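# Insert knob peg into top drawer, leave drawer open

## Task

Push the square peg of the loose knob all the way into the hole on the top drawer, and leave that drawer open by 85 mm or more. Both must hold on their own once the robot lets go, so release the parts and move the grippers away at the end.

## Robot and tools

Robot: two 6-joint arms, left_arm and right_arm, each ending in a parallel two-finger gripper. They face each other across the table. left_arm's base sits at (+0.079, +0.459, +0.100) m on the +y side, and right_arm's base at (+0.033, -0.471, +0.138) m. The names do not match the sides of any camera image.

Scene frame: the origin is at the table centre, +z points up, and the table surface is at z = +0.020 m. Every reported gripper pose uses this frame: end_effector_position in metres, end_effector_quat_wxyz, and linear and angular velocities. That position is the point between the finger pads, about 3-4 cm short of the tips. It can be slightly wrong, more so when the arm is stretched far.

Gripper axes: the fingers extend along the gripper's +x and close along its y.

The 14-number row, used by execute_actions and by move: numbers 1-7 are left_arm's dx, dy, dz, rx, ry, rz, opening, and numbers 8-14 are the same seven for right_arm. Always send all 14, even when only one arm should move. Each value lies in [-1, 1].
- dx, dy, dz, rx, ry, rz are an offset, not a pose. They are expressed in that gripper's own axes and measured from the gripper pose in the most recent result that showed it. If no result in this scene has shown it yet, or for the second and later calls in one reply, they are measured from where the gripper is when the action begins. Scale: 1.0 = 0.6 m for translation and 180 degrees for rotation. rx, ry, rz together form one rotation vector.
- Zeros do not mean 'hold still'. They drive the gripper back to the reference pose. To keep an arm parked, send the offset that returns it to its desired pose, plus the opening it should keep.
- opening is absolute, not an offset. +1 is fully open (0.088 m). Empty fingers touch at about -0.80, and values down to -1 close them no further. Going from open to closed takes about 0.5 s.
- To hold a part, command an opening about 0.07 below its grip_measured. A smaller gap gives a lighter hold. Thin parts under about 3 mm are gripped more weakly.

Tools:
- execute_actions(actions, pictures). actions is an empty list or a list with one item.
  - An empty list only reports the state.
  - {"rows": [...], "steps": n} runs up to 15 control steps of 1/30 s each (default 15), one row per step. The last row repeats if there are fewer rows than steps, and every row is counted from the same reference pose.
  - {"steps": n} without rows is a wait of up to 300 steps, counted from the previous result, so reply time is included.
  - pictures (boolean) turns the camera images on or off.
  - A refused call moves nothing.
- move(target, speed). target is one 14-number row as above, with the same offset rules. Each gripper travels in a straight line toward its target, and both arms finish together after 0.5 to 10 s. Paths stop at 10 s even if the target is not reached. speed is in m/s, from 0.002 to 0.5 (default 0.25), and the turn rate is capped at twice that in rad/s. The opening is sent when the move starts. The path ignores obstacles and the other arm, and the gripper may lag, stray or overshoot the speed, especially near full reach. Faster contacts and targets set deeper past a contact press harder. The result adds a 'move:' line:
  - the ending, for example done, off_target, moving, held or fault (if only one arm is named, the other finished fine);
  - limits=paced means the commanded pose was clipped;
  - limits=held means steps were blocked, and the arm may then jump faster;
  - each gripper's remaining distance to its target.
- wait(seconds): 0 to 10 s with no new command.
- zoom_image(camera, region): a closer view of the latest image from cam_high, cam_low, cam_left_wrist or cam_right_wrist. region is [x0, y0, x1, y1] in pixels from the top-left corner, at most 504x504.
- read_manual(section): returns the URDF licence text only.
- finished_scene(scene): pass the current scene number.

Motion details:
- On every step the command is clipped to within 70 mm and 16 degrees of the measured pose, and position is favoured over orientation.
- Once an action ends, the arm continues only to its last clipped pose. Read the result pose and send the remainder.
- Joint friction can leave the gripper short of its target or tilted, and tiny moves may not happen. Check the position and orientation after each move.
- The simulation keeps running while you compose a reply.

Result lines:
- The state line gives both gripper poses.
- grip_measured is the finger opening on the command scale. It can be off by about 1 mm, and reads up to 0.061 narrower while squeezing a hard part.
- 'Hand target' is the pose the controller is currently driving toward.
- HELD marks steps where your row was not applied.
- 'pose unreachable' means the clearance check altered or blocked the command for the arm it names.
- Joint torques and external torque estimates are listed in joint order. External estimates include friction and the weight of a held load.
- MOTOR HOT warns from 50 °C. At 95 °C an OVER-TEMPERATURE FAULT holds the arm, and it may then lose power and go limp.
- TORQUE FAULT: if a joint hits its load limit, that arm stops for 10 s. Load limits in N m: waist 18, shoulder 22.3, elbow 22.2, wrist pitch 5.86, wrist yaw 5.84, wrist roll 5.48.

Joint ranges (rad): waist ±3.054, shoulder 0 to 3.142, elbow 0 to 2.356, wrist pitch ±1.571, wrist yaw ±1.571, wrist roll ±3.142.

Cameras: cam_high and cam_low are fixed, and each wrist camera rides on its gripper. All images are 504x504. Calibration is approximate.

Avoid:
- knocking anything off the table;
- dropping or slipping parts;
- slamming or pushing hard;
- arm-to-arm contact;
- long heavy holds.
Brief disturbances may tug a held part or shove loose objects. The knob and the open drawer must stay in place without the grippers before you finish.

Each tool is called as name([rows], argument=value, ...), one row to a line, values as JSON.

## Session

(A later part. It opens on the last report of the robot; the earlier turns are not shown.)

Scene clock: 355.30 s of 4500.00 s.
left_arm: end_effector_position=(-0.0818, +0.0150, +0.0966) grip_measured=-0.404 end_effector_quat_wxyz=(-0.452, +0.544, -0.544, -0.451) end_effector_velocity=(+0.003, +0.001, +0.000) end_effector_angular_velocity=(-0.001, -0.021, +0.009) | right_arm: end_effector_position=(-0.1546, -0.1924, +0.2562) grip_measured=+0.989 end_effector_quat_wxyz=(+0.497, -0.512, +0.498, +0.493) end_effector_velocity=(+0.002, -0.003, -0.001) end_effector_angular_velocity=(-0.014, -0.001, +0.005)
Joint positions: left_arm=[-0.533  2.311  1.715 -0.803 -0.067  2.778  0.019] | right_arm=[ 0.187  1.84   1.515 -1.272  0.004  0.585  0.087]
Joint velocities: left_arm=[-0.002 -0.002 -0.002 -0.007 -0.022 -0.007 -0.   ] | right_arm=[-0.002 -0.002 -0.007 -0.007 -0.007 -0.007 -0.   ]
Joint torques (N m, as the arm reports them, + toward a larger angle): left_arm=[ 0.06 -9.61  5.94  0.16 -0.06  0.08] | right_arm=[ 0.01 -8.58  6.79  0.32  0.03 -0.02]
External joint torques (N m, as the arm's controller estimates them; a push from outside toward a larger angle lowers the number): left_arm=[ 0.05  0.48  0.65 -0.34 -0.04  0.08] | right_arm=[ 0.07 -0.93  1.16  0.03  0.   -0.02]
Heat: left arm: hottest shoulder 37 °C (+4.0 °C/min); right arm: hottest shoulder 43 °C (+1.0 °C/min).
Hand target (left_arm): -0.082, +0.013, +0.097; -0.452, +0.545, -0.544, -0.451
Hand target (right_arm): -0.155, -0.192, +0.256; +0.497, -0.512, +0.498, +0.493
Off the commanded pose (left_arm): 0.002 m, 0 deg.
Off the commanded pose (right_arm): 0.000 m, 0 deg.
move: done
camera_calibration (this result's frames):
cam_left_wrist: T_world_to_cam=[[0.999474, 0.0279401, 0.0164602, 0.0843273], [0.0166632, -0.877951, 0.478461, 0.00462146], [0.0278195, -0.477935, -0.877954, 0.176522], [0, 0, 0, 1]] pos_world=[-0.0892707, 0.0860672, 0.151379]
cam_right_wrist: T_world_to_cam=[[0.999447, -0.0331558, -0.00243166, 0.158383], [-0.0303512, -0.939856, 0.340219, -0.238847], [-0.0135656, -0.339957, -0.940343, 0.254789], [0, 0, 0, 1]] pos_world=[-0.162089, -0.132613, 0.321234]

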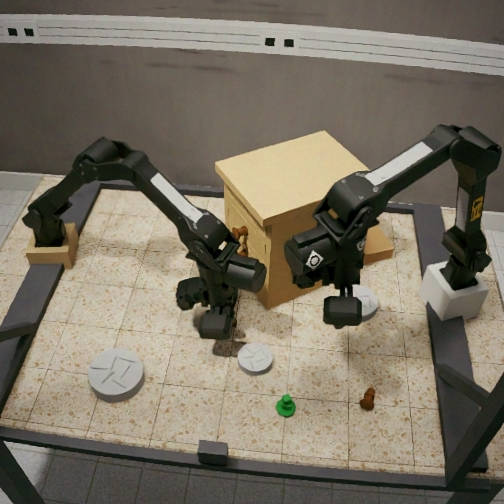

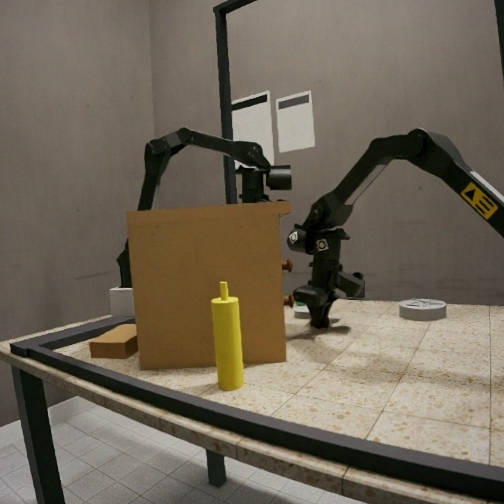

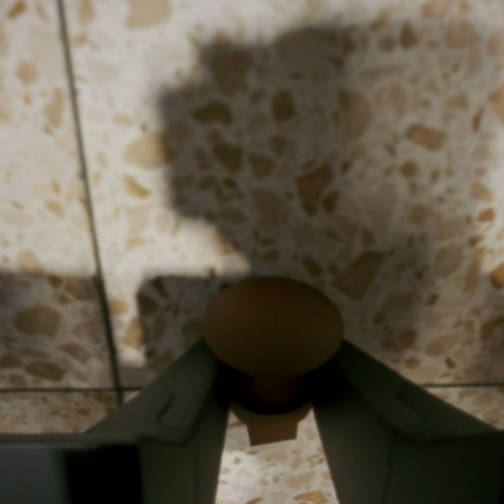

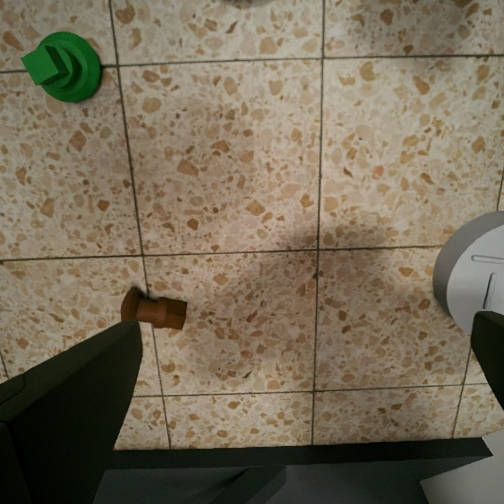

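move(target=[-0.15,0,0.03,0,0,0,-0.65,0,0,0,0,0,0,1], speed=0.2)

zoom_image(camera="cam_low", region=[270, 220, 390, 340])

zoom_image(camera="cam_high", region=[170, 240, 290, 340])

Scene clock: 362.23 s of 4500.00 s.
left_arm: end_effector_position=(-0.0792, +0.0512, +0.1691) grip_measured=-0.404 end_effector_quat_wxyz=(-0.462, +0.540, -0.535, -0.458) end_effector_velocity=(+0.001, +0.007, +0.001) end_effector_angular_velocity=(+0.032, -0.007, -0.011) | right_arm: end_effector_position=(-0.1546, -0.1924, +0.2562) grip_measured=+0.989 end_effector_quat_wxyz=(+0.497, -0.512, +0.498, +0.493) end_effector_velocity=(+0.003, -0.001, +0.000) end_effector_angular_velocity=(-0.002, -0.010, +0.005)
Joint positions: left_arm=[-0.558  2.121  1.705 -1.014 -0.067  2.752  0.019] | right_arm=[ 0.187  1.84   1.515 -1.272  0.004  0.585  0.087]
Joint velocities: left_arm=[-0.002 -0.002  0.002 -0.037  0.007  0.007 -0.   ] | right_arm=[-0.002 -0.002 -0.002 -0.007  0.007 -0.007  0.   ]
Joint torques (N m, as the arm reports them, + toward a larger angle): left_arm=[ -0.26 -11.71   6.16   0.15  -0.18  -0.07] | right_arm=[ 0.04 -8.57  6.75  0.31  0.03 -0.01]
External joint torques (N m, as the arm's controller estimates them; a push from outside toward a larger angle lowers the number): left_arm=[-0.24 -2.67  0.83 -0.28 -0.17 -0.06] | right_arm=[ 0.11 -0.82  1.03  0.01 -0.01 -0.01]
Heat: left arm: hottest shoulder 38 °C (+5.1 °C/min); right arm: hottest shoulder 43 °C (+0.0 °C/min).
Hand target (left_arm): -0.081, +0.049, +0.182; -0.452, +0.544, -0.544, -0.452
Hand target (right_arm): -0.155, -0.192, +0.256; +0.497, -0.512, +0.498, +0.493
Off the commanded pose (left_arm): 0.013 m, 2 deg.
Off the commanded pose (right_arm): 0.000 m, 0 deg.
After step 90, 2.93 s passed at rest.
move: off_target (left_arm)
camera_calibration (this result's frames):
cam_left_wrist: T_world_to_cam=[[0.999299, 0.0281131, 0.0247245, 0.0781322], [0.0138822, -0.891567, 0.452676, 0.0065253], [0.0347697, -0.452015, -0.891332, 0.258895], [0, 0, 0, 1]] pos_world=[-0.0871697, 0.120646, 0.225876]
cam_right_wrist: T_world_to_cam=[[0.999447, -0.0331558, -0.00243166, 0.158383], [-0.0303512, -0.939856, 0.340219, -0.238847], [-0.0135656, -0.339957, -0.940343, 0.254789], [0, 0, 0, 1]] pos_world=[-0.162089, -0.132613, 0.321234]

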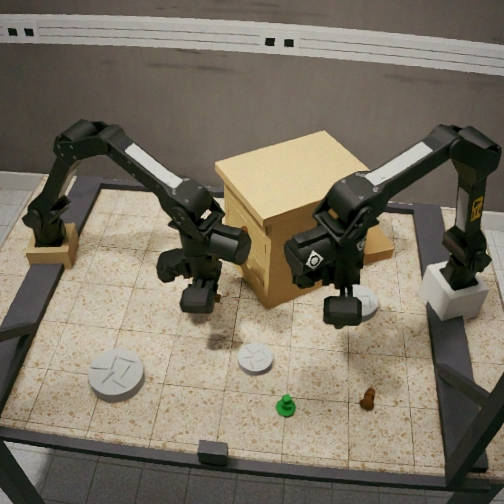

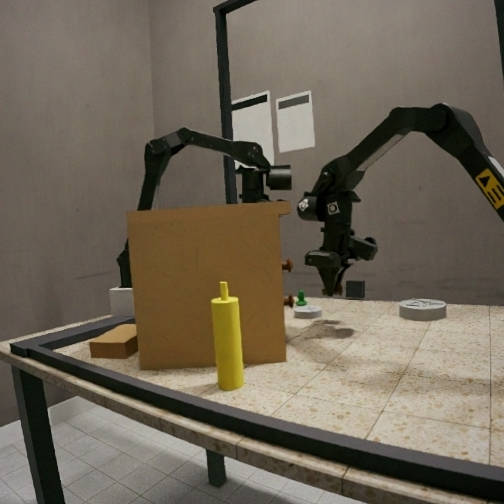

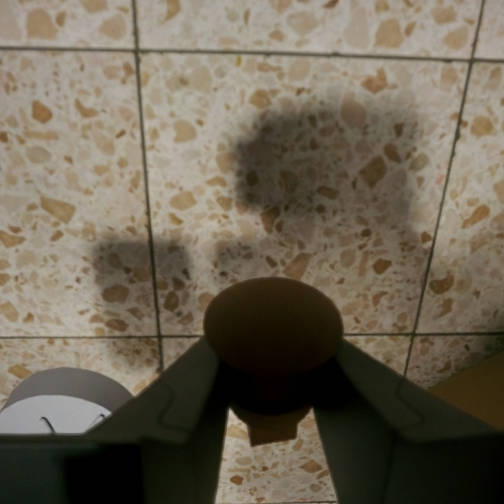

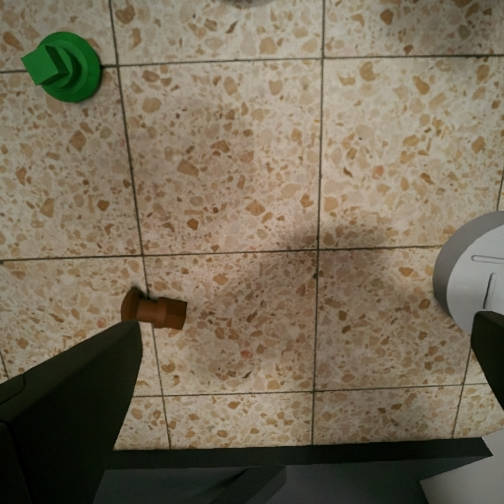

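Region (270, 220, 390, 340) of cam_low's 504x504 image, scaled by 4.200, with more detail than that image has.

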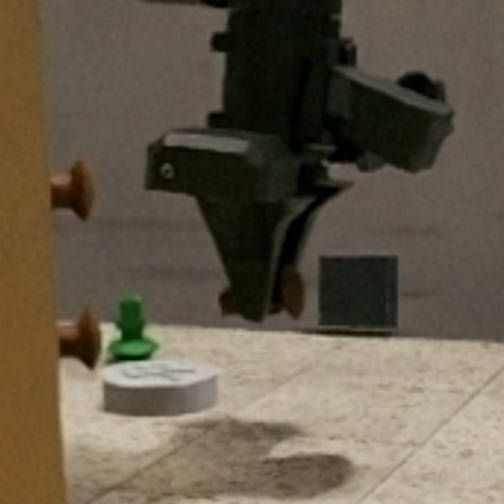

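Region (170, 240, 290, 340) of cam_high's 504x504 image, scaled by 4.200, with more detail than that image has.

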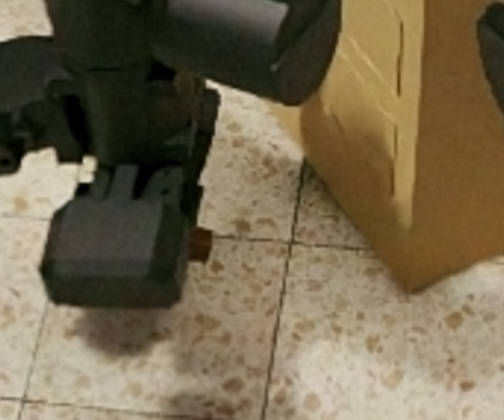

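move(target=[-0.197,-0.133,0.068,-0.300,0.229,0.423,-0.65,0,0,0,0,0,0,1], speed=0.2)

Scene clock: 393.07 s of 4500.00 s.
left_arm: end_effector_position=(-0.0006, +0.1091, +0.2846) grip_measured=-0.404 end_effector_quat_wxyz=(+0.367, +0.361, -0.609, -0.603) end_effector_velocity=(+0.000, +0.000, -0.001) end_effector_angular_velocity=(-0.004, +0.007, +0.005) | right_arm: end_effector_position=(-0.1546, -0.1924, +0.2562) grip_measured=+0.989 end_effector_quat_wxyz=(+0.497, -0.512, +0.498, +0.493) end_effector_velocity=(-0.002, -0.000, +0.000) end_effector_angular_velocity=(+0.002, +0.010, +0.010)
Joint positions: left_arm=[-0.206  1.399  0.352  1.061  0.446  1.569  0.019] | right_arm=[ 0.187  1.84   1.515 -1.272  0.004  0.585  0.087]
Joint velocities: left_arm=[-0.002  0.007 -0.007  0.022 -0.007 -0.007  0.   ] | right_arm=[ 0.002 -0.002 -0.002  0.007 -0.007 -0.007  0.   ]
Joint torques (N m, as the arm reports them, + toward a larger angle): left_arm=[-0.17 -3.28  3.76  1.86 -0.23 -0.15] | right_arm=[ 0.05 -8.57  6.77  0.31  0.02 -0.01]
External joint torques (N m, as the arm's controller estimates them; a push from outside toward a larger angle lowers the number): left_arm=[-0.16  0.63 -1.39  0.28 -0.23 -0.09] | right_arm=[-0.03 -0.87  1.05 -0.01  0.   -0.01]
Heat: left arm: hottest shoulder 43 °C (+9.0 °C/min); right arm: hottest shoulder 41 °C (-5.0 °C/min).
Hand target (left_arm): +0.000, +0.110, +0.280; -0.368, -0.364, +0.604, +0.606
Hand target (right_arm): -0.155, -0.192, +0.256; +0.497, -0.512, +0.498, +0.493
Off the commanded pose (left_arm): 0.004 m, 1 deg.
Off the commanded pose (right_arm): 0.000 m, 0 deg.
After step 90, 22.87 s passed at rest.
move: done
camera_calibration (this result's frames):
cam_left_wrist: T_world_to_cam=[[-0.013964, 0.0168955, -0.99976, 0.287201], [0.984608, -0.17398, -0.0166925, 0.0606665], [-0.174221, -0.984604, -0.014206, 0.193585], [0, 0, 0, 1]] pos_world=[-0.0219957, 0.196307, 0.290894]
cam_right_wrist: T_world_to_cam=[[0.999447, -0.0331558, -0.00243166, 0.158383], [-0.0303512, -0.939856, 0.340219, -0.238847], [-0.0135656, -0.339957, -0.940343, 0.254789], [0, 0, 0, 1]] pos_world=[-0.162089, -0.132613, 0.321234]

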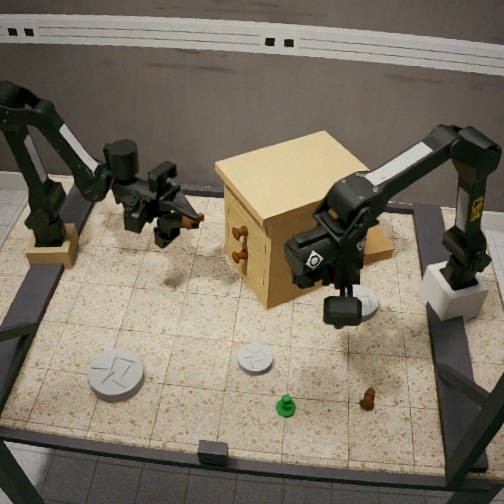

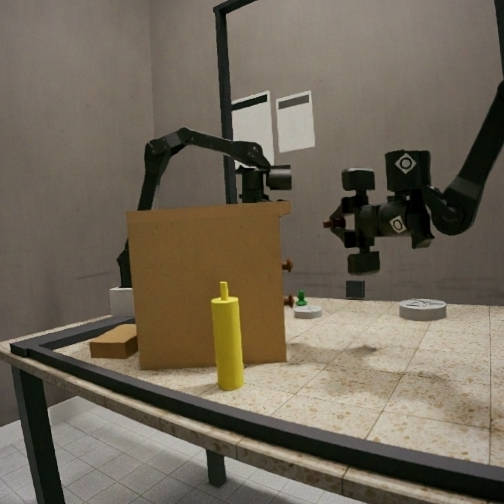

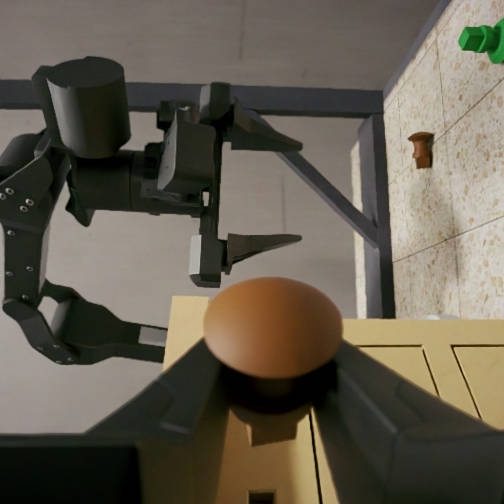

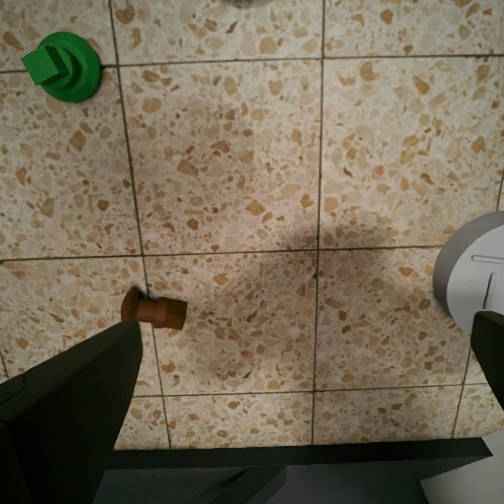

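zoom_image(camera="cam_low", region=[260, 160, 400, 310])

zoom_image(camera="cam_high", region=[130, 150, 290, 290])

zoom_image(camera="cam_left_wrist", region=[180, 360, 380, 504])

Region (260, 160, 400, 310) of cam_low's 504x504 image, scaled by 3.360, with more detail than that image has; it fills the left 470 columns of this view, and the rest is white.

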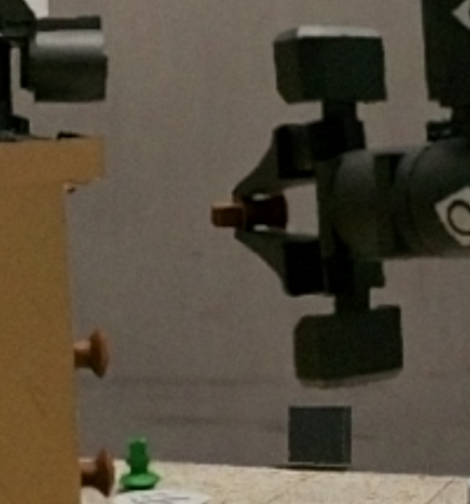

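Region (130, 150, 290, 290) of cam_high's 504x504 image, scaled by 3.150, with more detail than that image has; it fills the top 441 rows of this view, and the rest is white.

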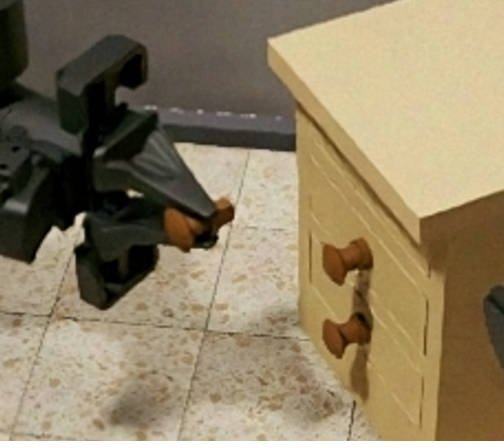

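Region (180, 360, 380, 504) of cam_left_wrist's 504x504 image, scaled by 2.520, with more detail than that image has; it fills the top 363 rows of this view, and the rest is white.

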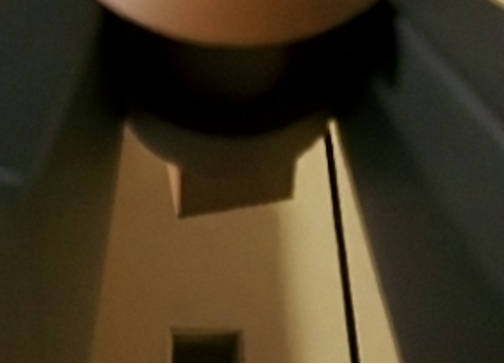

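move(target=[0.046,-0.021,-0.077,0.030,0,0.014,-0.65,0,0,0,0,0,0,1], speed=0.12)

zoom_image(camera="cam_low", region=[260, 160, 400, 310])

zoom_image(camera="cam_left_wrist", region=[180, 360, 380, 504])

Scene clock: 454.93 s of 4500.00 s.
left_arm: end_effector_position=(+0.0257, +0.0658, +0.2709) grip_measured=-0.404 end_effector_quat_wxyz=(+0.362, +0.366, -0.642, -0.568) end_effector_velocity=(+0.002, -0.003, -0.001) end_effector_angular_velocity=(+0.001, +0.007, +0.009) | right_arm: end_effector_position=(-0.1546, -0.1924, +0.2562) grip_measured=+0.989 end_effector_quat_wxyz=(+0.497, -0.512, +0.498, +0.493) end_effector_velocity=(+0.001, -0.002, +0.000) end_effector_angular_velocity=(-0.019, +0.015, +0.014)
Joint positions: left_arm=[-0.098  1.68   0.479  1.259  0.554  1.632  0.019] | right_arm=[ 0.187  1.84   1.515 -1.272  0.004  0.585  0.087]
Joint velocities: left_arm=[ 0.002  0.012  0.007  0.007 -0.007 -0.007 -0.   ] | right_arm=[-0.007 -0.002 -0.002 -0.007 -0.022 -0.022  0.   ]
Joint torques (N m, as the arm reports them, + toward a larger angle): left_arm=[ 0.19 -4.2   5.23  1.81  0.17  0.05] | right_arm=[ 0.01 -8.57  6.74  0.3   0.03 -0.01]
External joint torques (N m, as the arm's controller estimates them; a push from outside toward a larger angle lowers the number): left_arm=[0.16 1.06 0.76 0.29 0.19 0.11] | right_arm=[ 0.04 -0.91  1.13  0.03  0.01 -0.01]
Heat: left arm: hottest wrist pitch 37 °C (-5.0 °C/min); right arm: hottest shoulder 41 °C (+0.0 °C/min).
Hand target (left_arm): +0.027, +0.063, +0.272; -0.363, -0.365, +0.645, +0.565
Hand target (right_arm): -0.155, -0.192, +0.256; +0.497, -0.512, +0.498, +0.493
Off the commanded pose (left_arm): 0.004 m, 1 deg.
Off the commanded pose (right_arm): 0.000 m, 0 deg.
After step 90, 57.90 s passed at rest.
move: done
camera_calibration (this result's frames):
cam_left_wrist: T_world_to_cam=[[0.0459777, -0.0570624, -0.997311, 0.277347], [0.983795, -0.170615, 0.0551165, 0.00735758], [-0.173301, -0.983684, 0.0482933, 0.138323], [0, 0, 0, 1]] pos_world=[0.0039814, 0.153148, 0.269516]
cam_right_wrist: T_world_to_cam=[[0.999447, -0.0331558, -0.00243166, 0.158383], [-0.0303512, -0.939856, 0.340219, -0.238847], [-0.0135656, -0.339957, -0.940343, 0.254789], [0, 0, 0, 1]] pos_world=[-0.162089, -0.132613, 0.321234]

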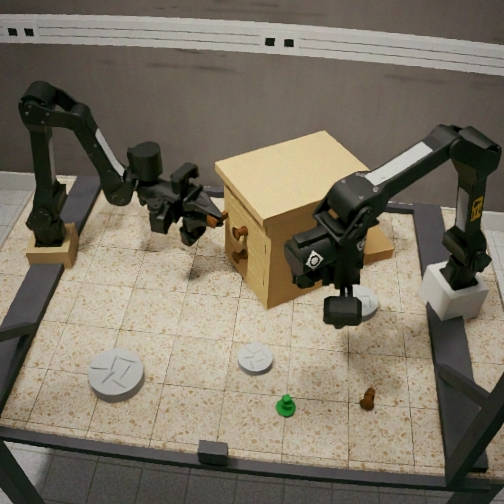

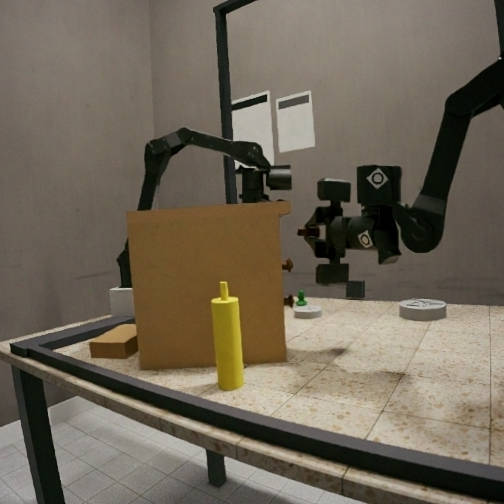

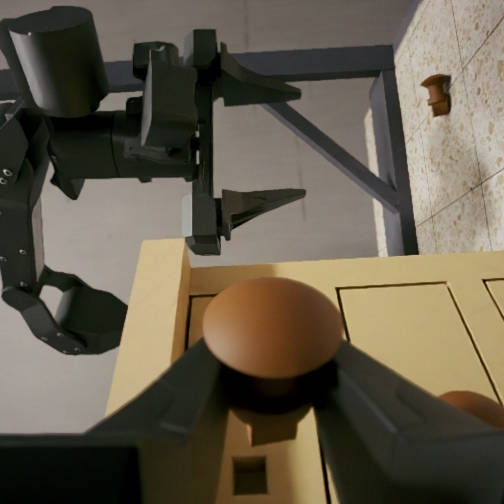

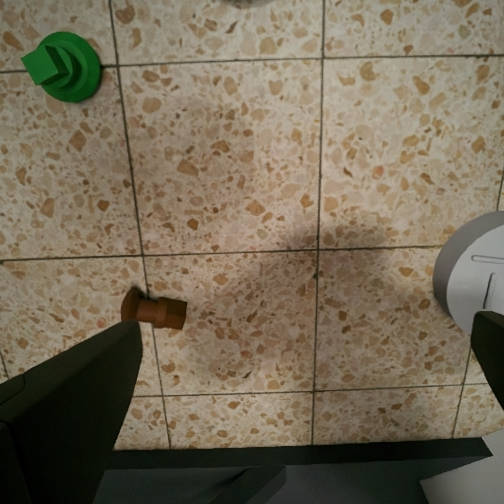

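Region (260, 160, 400, 310) of cam_low's 504x504 image, scaled by 3.360, with more detail than that image has; it fills the left 470 columns of this view, and the rest is white.

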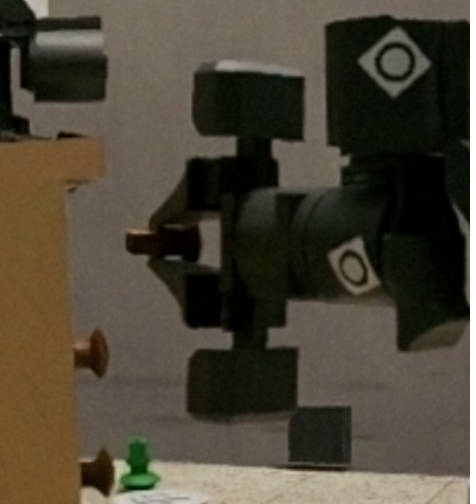

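Region (180, 360, 380, 504) of cam_left_wrist's 504x504 image, scaled by 2.520, with more detail than that image has; it fills the top 363 rows of this view, and the rest is white.

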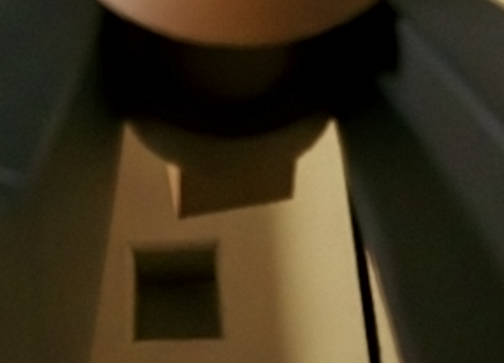

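move(target=[0.040,0.006,-0.0375,0,0,0,-0.65,0,0,0,0,0,0,1], speed=0.08)

zoom_image(camera="cam_high", region=[180, 170, 280, 260])

zoom_image(camera="cam_left_wrist", region=[180, 360, 380, 504])

zoom_image(camera="cam_low", region=[260, 180, 360, 280])

Scene clock: 473.57 s of 4500.00 s.
left_arm: end_effector_position=(+0.0324, +0.0378, +0.2777) grip_measured=-0.404 end_effector_quat_wxyz=(+0.363, +0.367, -0.642, -0.568) end_effector_velocity=(+0.002, -0.004, -0.003) end_effector_angular_velocity=(+0.014, -0.005, +0.010) | right_arm: end_effector_position=(-0.1546, -0.1924, +0.2562) grip_measured=+0.989 end_effector_quat_wxyz=(+0.497, -0.512, +0.498, +0.493) end_effector_velocity=(+0.005, -0.003, +0.000) end_effector_angular_velocity=(-0.014, -0.019, -0.010)
Joint positions: left_arm=[-0.082  1.742  0.601  1.199  0.57   1.632  0.019] | right_arm=[ 0.187  1.84   1.515 -1.272  0.004  0.585  0.087]
Joint velocities: left_arm=[ 0.002  0.007  0.012 -0.022 -0.007  0.007 -0.   ] | right_arm=[-0.002 -0.002 -0.002 -0.022  0.007  0.007 -0.   ]
Joint torques (N m, as the arm reports them, + toward a larger angle): left_arm=[ 0.49 -5.11  5.6   1.38  0.18 -0.1 ] | right_arm=[ 0.01 -8.56  6.73  0.31  0.02 -0.01]
External joint torques (N m, as the arm's controller estimates them; a push from outside toward a larger angle lowers the number): left_arm=[ 0.46  0.83  0.86 -0.13  0.2  -0.04] | right_arm=[ 0.02 -0.83  1.07  0.03 -0.01 -0.01]
Heat: left arm: hottest wrist pitch 38 °C (+0.0 °C/min); right arm: hottest shoulder 41 °C (+0.0 °C/min).
Hand target (left_arm): +0.034, +0.035, +0.278; -0.363, -0.366, +0.642, +0.568
Hand target (right_arm): -0.155, -0.192, +0.256; +0.497, -0.512, +0.498, +0.493
Off the commanded pose (left_arm): 0.004 m, 0 deg.
Off the commanded pose (right_arm): 0.000 m, 0 deg.
After step 90, 14.77 s passed at rest.
move: done
camera_calibration (this result's frames):
cam_left_wrist: T_world_to_cam=[[0.046955, -0.0573218, -0.997251, 0.282187], [0.983943, -0.169446, 0.0560682, -0.00475016], [-0.172194, -0.983871, 0.0484451, 0.111541], [0, 0, 0, 1]] pos_world=[0.0106305, 0.125113, 0.276273]
cam_right_wrist: T_world_to_cam=[[0.999447, -0.0331558, -0.00243166, 0.158383], [-0.0303512, -0.939856, 0.340219, -0.238847], [-0.0135656, -0.339957, -0.940343, 0.254789], [0, 0, 0, 1]] pos_world=[-0.162089, -0.132613, 0.321234]

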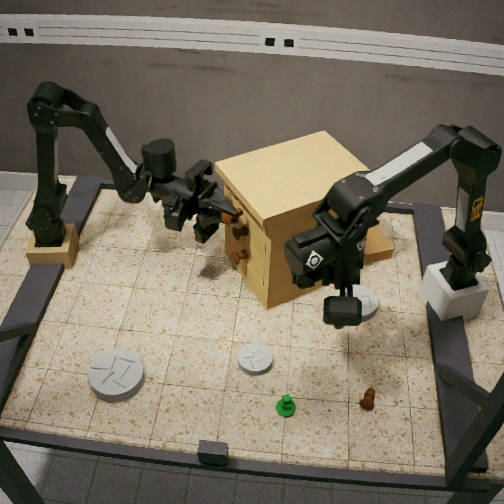

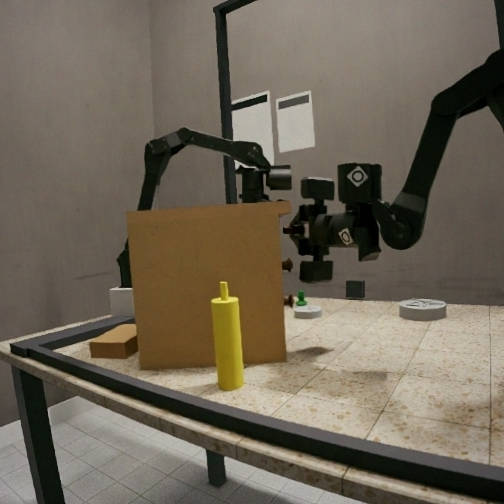

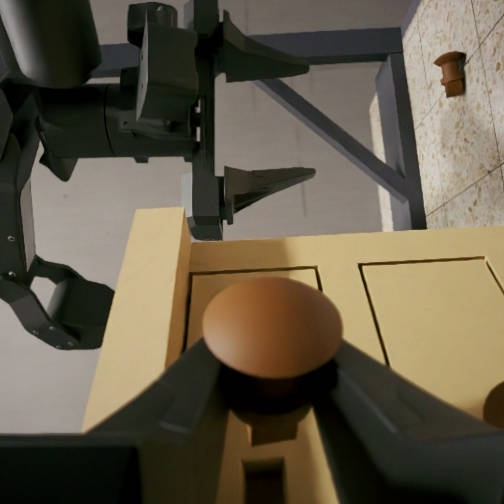

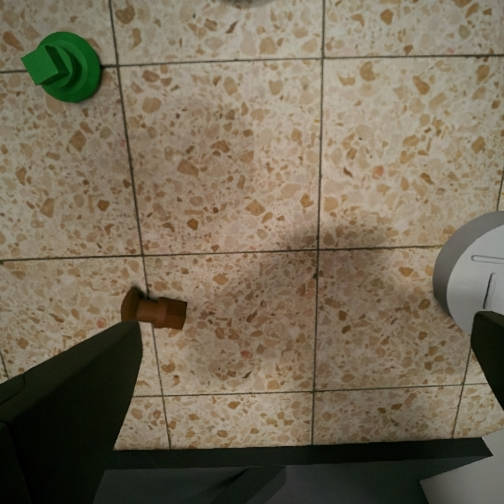

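Region (180, 170, 280, 260) of cam_high's 504x504 image, scaled by 5.040, with more detail than that image has; it fills the top 454 rows of this view, and the rest is white.

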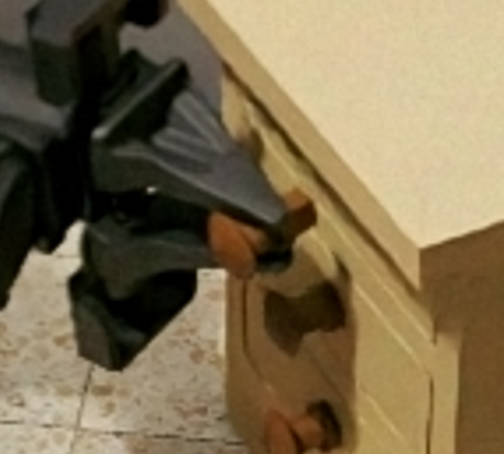

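Region (180, 360, 380, 504) of cam_left_wrist's 504x504 image, scaled by 2.520, with more detail than that image has; it fills the top 363 rows of this view, and the rest is white.

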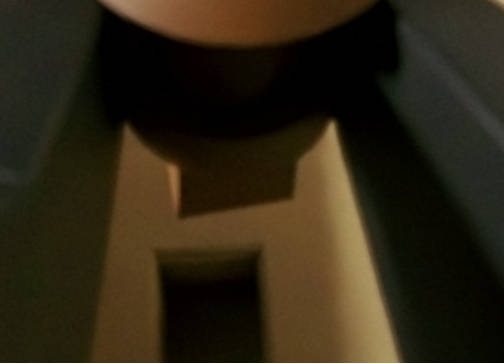

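Region (260, 180, 360, 280) of cam_low's 504x504 image, scaled by 5.040, with more detail than that image has.

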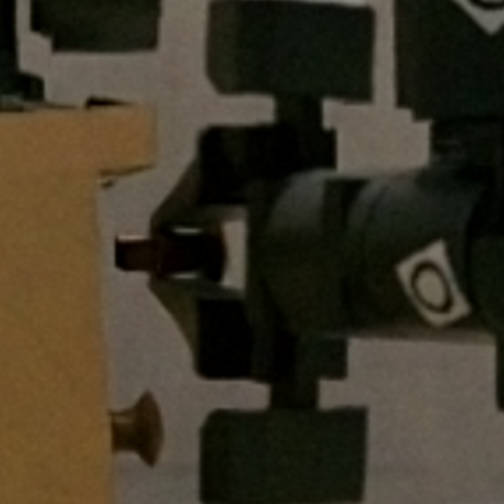

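execute_actions(actions=[])

Scene clock: 482.77 s of 4500.00 s.
left_arm: end_effector_position=(+0.0325, +0.0375, +0.2778) grip_measured=-0.404 end_effector_quat_wxyz=(+0.363, +0.367, -0.642, -0.568) end_effector_velocity=(-0.002, +0.001, -0.001) end_effector_angular_velocity=(+0.011, +0.007, -0.010) | right_arm: end_effector_position=(-0.1546, -0.1924, +0.2562) grip_measured=+0.989 end_effector_quat_wxyz=(+0.497, -0.512, +0.498, +0.493) end_effector_velocity=(-0.002, -0.002, -0.001) end_effector_angular_velocity=(-0.010, +0.020, +0.004)
Joint positions: left_arm=[-0.081  1.743  0.603  1.198  0.57   1.632  0.019] | right_arm=[ 0.187  1.84   1.515 -1.272  0.004  0.585  0.087]
Joint velocities: left_arm=[-0.002 -0.002 -0.002 -0.007  0.007 -0.007 -0.   ] | right_arm=[-0.002 -0.002 -0.007  0.007 -0.022 -0.007 -0.   ]
Joint torques (N m, as the arm reports them, + toward a larger angle): left_arm=[ 0.29 -4.93  5.53  1.4   0.15 -0.09] | right_arm=[-0.01 -8.57  6.78  0.31  0.03 -0.03]
External joint torques (N m, as the arm's controller estimates them; a push from outside toward a larger angle lowers the number): left_arm=[ 0.29  1.04  0.77 -0.12  0.17 -0.04] | right_arm=[-0.03 -0.92  1.12  0.01  0.01 -0.03]
Heat: left arm: hottest wrist pitch 37 °C (+0.0 °C/min); right arm: hottest shoulder 41 °C (+0.0 °C/min).
Hand target (left_arm): +0.034, +0.035, +0.278; -0.363, -0.366, +0.642, +0.568
Hand target (right_arm): -0.155, -0.192, +0.256; +0.497, -0.512, +0.498, +0.493
Off the commanded pose (left_arm): 0.003 m, 0 deg.
Off the commanded pose (right_arm): 0.000 m, 0 deg.
Steps of this call (steps 1 to 90: nothing new was sent; then 6.20 s passed at rest). Readings (end_effector_position):
1: left_arm (+0.0324, +0.0377, +0.2777) | right_arm (-0.1546, -0.1924, +0.2562)
2: left_arm (+0.0324, +0.0377, +0.2777) | right_arm (-0.1546, -0.1924, +0.2562)
4: left_arm (+0.0325, +0.0376, +0.2777) | right_arm (-0.1546, -0.1924, +0.2562)
8: left_arm (+0.0325, +0.0375, +0.2777) | right_arm (-0.1546, -0.1924, +0.2562)
90: the state above
camera_calibration (this result's frames):
cam_left_wrist: T_world_to_cam=[[0.0469772, -0.05732, -0.99725, 0.282243], [0.983942, -0.169445, 0.0560897, -0.00495479], [-0.172194, -0.983871, 0.0484395, 0.111229], [0, 0, 0, 1]] pos_world=[0.0107693, 0.124774, 0.276357]
cam_right_wrist: T_world_to_cam=[[0.999447, -0.0331558, -0.00243166, 0.158383], [-0.0303512, -0.939856, 0.340219, -0.238847], [-0.0135656, -0.339957, -0.940343, 0.254789], [0, 0, 0, 1]] pos_world=[-0.162089, -0.132613, 0.321234]

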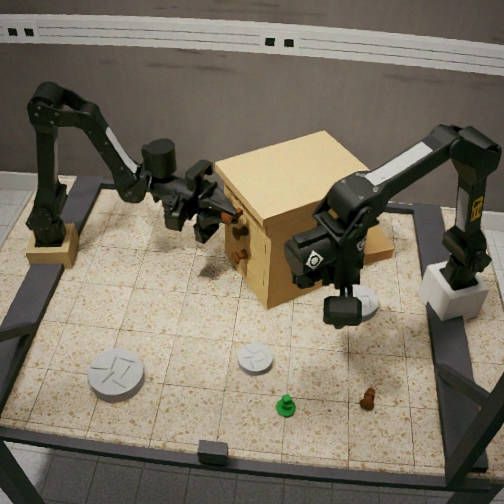

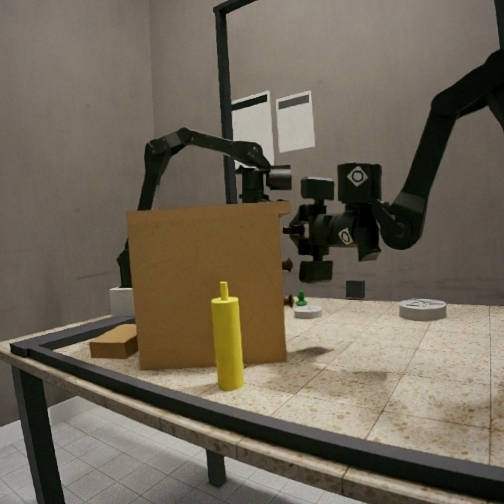

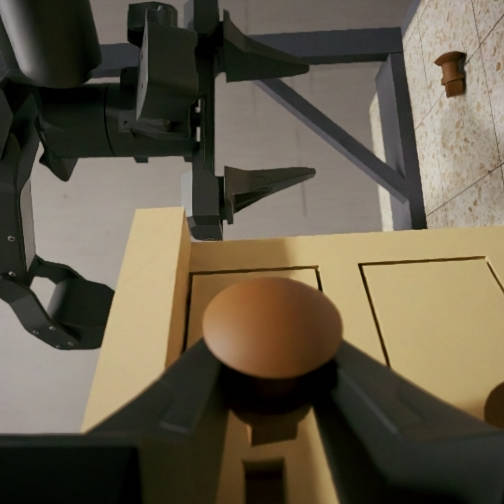

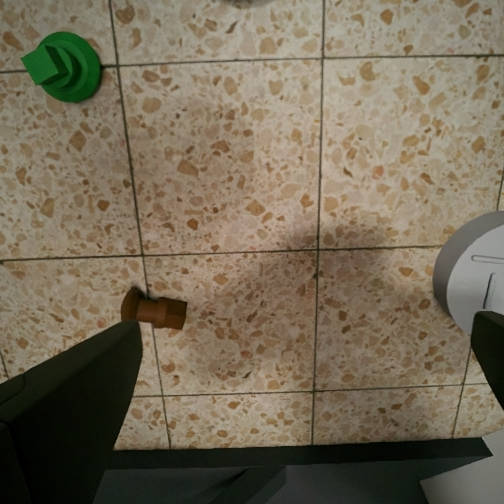

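move(target=[0,0.006,0,0,0,0,-0.65,0,0,0,0,0,0,1], speed=0.02)

zoom_image(camera="cam_left_wrist", region=[180,360,380,504])

zoom_image(camera="cam_low", region=[250,190,330,270])

Scene clock: 489.37 s of 4500.00 s.
left_arm: end_effector_position=(+0.0326, +0.0373, +0.2747) grip_measured=-0.404 end_effector_quat_wxyz=(+0.360, +0.369, -0.637, -0.573) end_effector_velocity=(-0.000, +0.001, +0.001) end_effector_angular_velocity=(+0.006, +0.007, +0.005) | right_arm: end_effector_position=(-0.1546, -0.1924, +0.2562) grip_measured=+0.989 end_effector_quat_wxyz=(+0.497, -0.512, +0.498, +0.493) end_effector_velocity=(+0.002, -0.003, -0.001) end_effector_angular_velocity=(-0.014, -0.001, +0.005)
Joint positions: left_arm=[-0.081  1.743  0.603  1.182  0.57   1.632  0.019] | right_arm=[ 0.187  1.84   1.515 -1.272  0.004  0.585  0.087]
Joint velocities: left_arm=[-0.002 -0.007 -0.002 -0.007 -0.007 -0.007 -0.   ] | right_arm=[-0.002 -0.002 -0.007 -0.007 -0.007 -0.007 -0.   ]
Joint torques (N m, as the arm reports them, + toward a larger angle): left_arm=[-0.08 -7.63  4.79  1.42  0.   -0.02] | right_arm=[ 0.   -8.54  6.76  0.32  0.02 -0.02]
External joint torques (N m, as the arm's controller estimates them; a push from outside toward a larger angle lowers the number): left_arm=[-0.08 -1.62  0.03 -0.11  0.01  0.04] | right_arm=[ 0.   -0.87  1.11  0.03 -0.01 -0.02]
Heat: left arm: hottest wrist pitch 37 °C (+1.0 °C/min); right arm: hottest shoulder 41 °C (+0.0 °C/min).
Hand target (left_arm): +0.032, +0.038, +0.281; -0.363, -0.367, +0.642, +0.568
Hand target (right_arm): -0.155, -0.192, +0.256; +0.497, -0.512, +0.498, +0.493
Off the commanded pose (left_arm): 0.007 m, 1 deg.
Off the commanded pose (right_arm): 0.000 m, 0 deg.
After step 90, 2.90 s passed at rest.
move: done
camera_calibration (this result's frames):
cam_left_wrist: T_world_to_cam=[[0.045655, -0.0413897, -0.998099, 0.278813], [0.984014, -0.170309, 0.0520731, -0.00368624], [-0.17214, -0.984521, 0.0329526, 0.115505], [0, 0, 0, 1]] pos_world=[0.0107812, 0.124629, 0.274669]
cam_right_wrist: T_world_to_cam=[[0.999447, -0.0331558, -0.00243166, 0.158383], [-0.0303512, -0.939856, 0.340219, -0.238847], [-0.0135656, -0.339957, -0.940343, 0.254789], [0, 0, 0, 1]] pos_world=[-0.162089, -0.132613, 0.321234]

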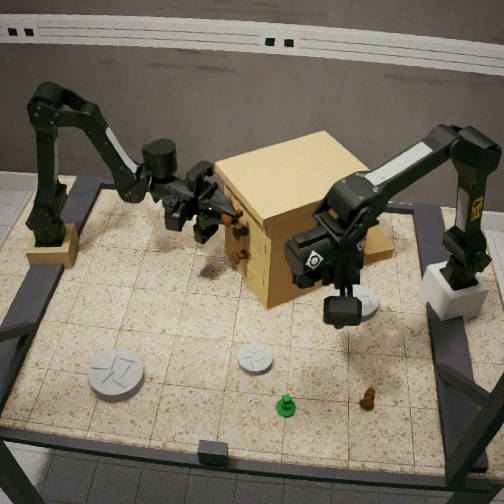

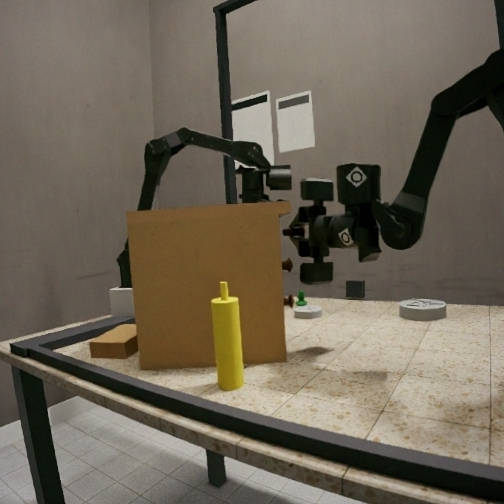

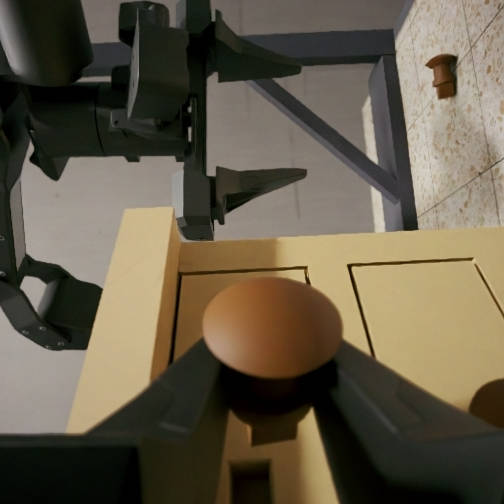

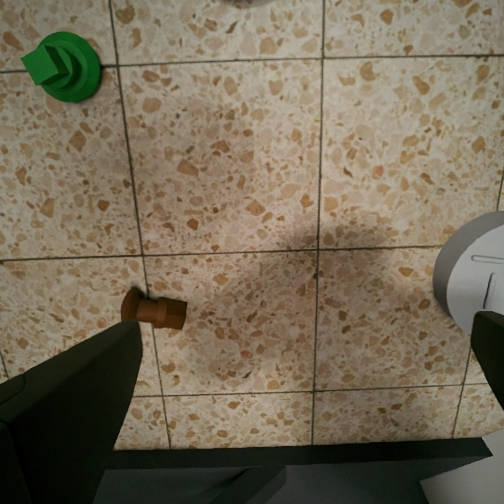

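Region (180, 360, 380, 504) of cam_left_wrist's 504x504 image, scaled by 2.520, with more detail than that image has; it fills the top 363 rows of this view, and the rest is white.

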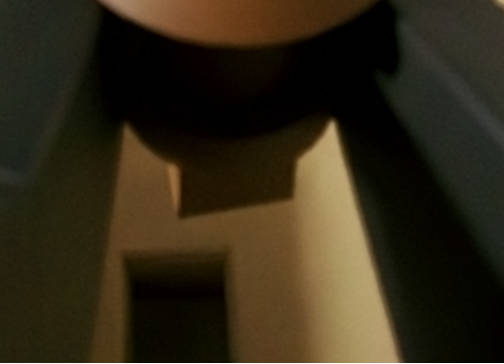

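Region (250, 190, 330, 270) of cam_low's 504x504 image, scaled by 6.300, with more detail than that image has.

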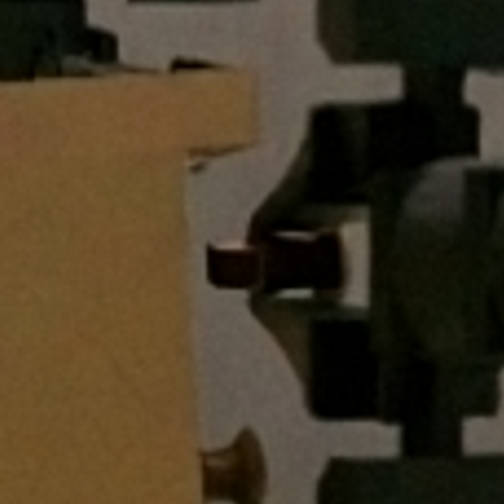

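execute_actions([
  {"rows":[[0,0.022,0,0,0,0,-0.65,0,0,0,0,0,0,1]],"steps":15},
])

Scene clock: 494.47 s of 4500.00 s.
left_arm: end_effector_position=(+0.0324, +0.0394, +0.2768) grip_measured=-0.404 end_effector_quat_wxyz=(+0.356, +0.373, -0.629, -0.582) end_effector_velocity=(-0.000, -0.000, +0.001) end_effector_angular_velocity=(+0.011, +0.007, +0.005) | right_arm: end_effector_position=(-0.1546, -0.1924, +0.2562) grip_measured=+0.989 end_effector_quat_wxyz=(+0.497, -0.512, +0.498, +0.493) end_effector_velocity=(-0.001, -0.003, +0.000) end_effector_angular_velocity=(-0.019, +0.014, +0.004)
Joint positions: left_arm=[-0.081  1.706  0.603  1.118  0.57   1.632  0.019] | right_arm=[ 0.187  1.84   1.515 -1.272  0.004  0.585  0.087]
Joint velocities: left_arm=[-0.002 -0.012  0.002 -0.022 -0.007 -0.007 -0.   ] | right_arm=[-0.002 -0.002 -0.002 -0.007 -0.022 -0.007 -0.   ]
Joint torques (N m, as the arm reports them, + toward a larger angle): left_arm=[-0.17 -7.88  5.66  1.39 -0.11 -0.04] | right_arm=[ 0.03 -8.57  6.78  0.32  0.02 -0.02]
External joint torques (N m, as the arm's controller estimates them; a push from outside toward a larger angle lowers the number): left_arm=[-0.2  -2.01  0.74 -0.14 -0.09  0.02] | right_arm=[ 0.01 -0.87  1.11  0.04  0.   -0.02]
Heat: left arm: hottest wrist pitch 37 °C (+1.0 °C/min); right arm: hottest shoulder 41 °C (+0.0 °C/min).
Hand target (left_arm): +0.032, +0.038, +0.288; -0.360, -0.369, +0.637, +0.573
Hand target (right_arm): -0.155, -0.192, +0.256; +0.497, -0.512, +0.498, +0.493
Off the commanded pose (left_arm): 0.011 m, 2 deg.
Off the commanded pose (right_arm): 0.000 m, 0 deg.
Steps of this call (steps 1 to 90: nothing new was sent; then 1.60 s passed at rest; steps 91 to 105: all 15 steps of this action). Readings (end_effector_position):
91: left_arm (+0.0325, +0.0375, +0.2741) | right_arm (-0.1546, -0.1924, +0.2562)
92: left_arm (+0.0325, +0.0378, +0.2737) | right_arm (-0.1546, -0.1924, +0.2562)
94: left_arm (+0.0325, +0.0385, +0.2749) | right_arm (-0.1546, -0.1924, +0.2562)
98: left_arm (+0.0324, +0.0393, +0.2776) | right_arm (-0.1546, -0.1924, +0.2562)
105: the state above
camera_calibration (this result's frames):
cam_left_wrist: T_world_to_cam=[[0.0433863, -0.0140561, -0.998959, 0.280203], [0.984124, -0.17164, 0.045157, -0.00130314], [-0.172096, -0.98506, 0.00638616, 0.124841], [0, 0, 0, 1]] pos_world=[0.0106101, 0.126691, 0.279173]
cam_right_wrist: T_world_to_cam=[[0.999447, -0.0331558, -0.00243166, 0.158383], [-0.0303512, -0.939856, 0.340219, -0.238847], [-0.0135656, -0.339957, -0.940343, 0.254789], [0, 0, 0, 1]] pos_world=[-0.162089, -0.132613, 0.321234]

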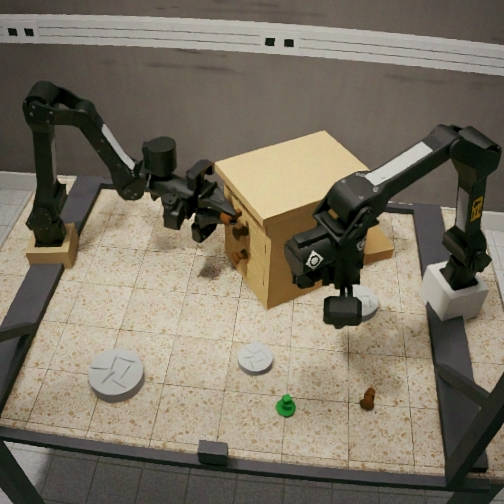

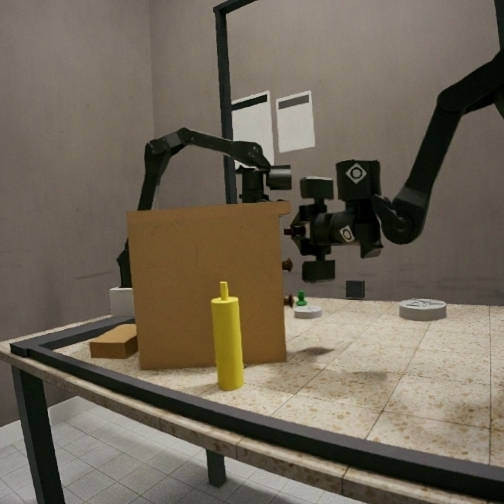

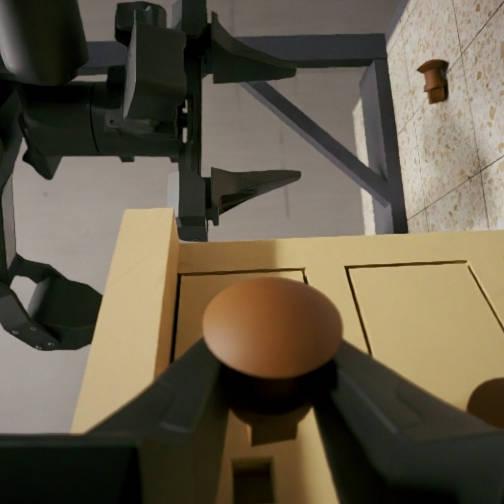

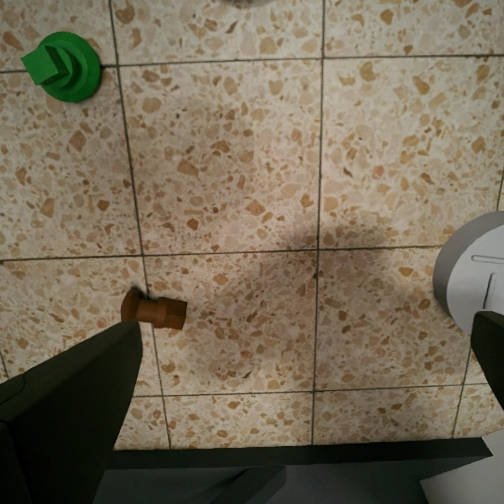

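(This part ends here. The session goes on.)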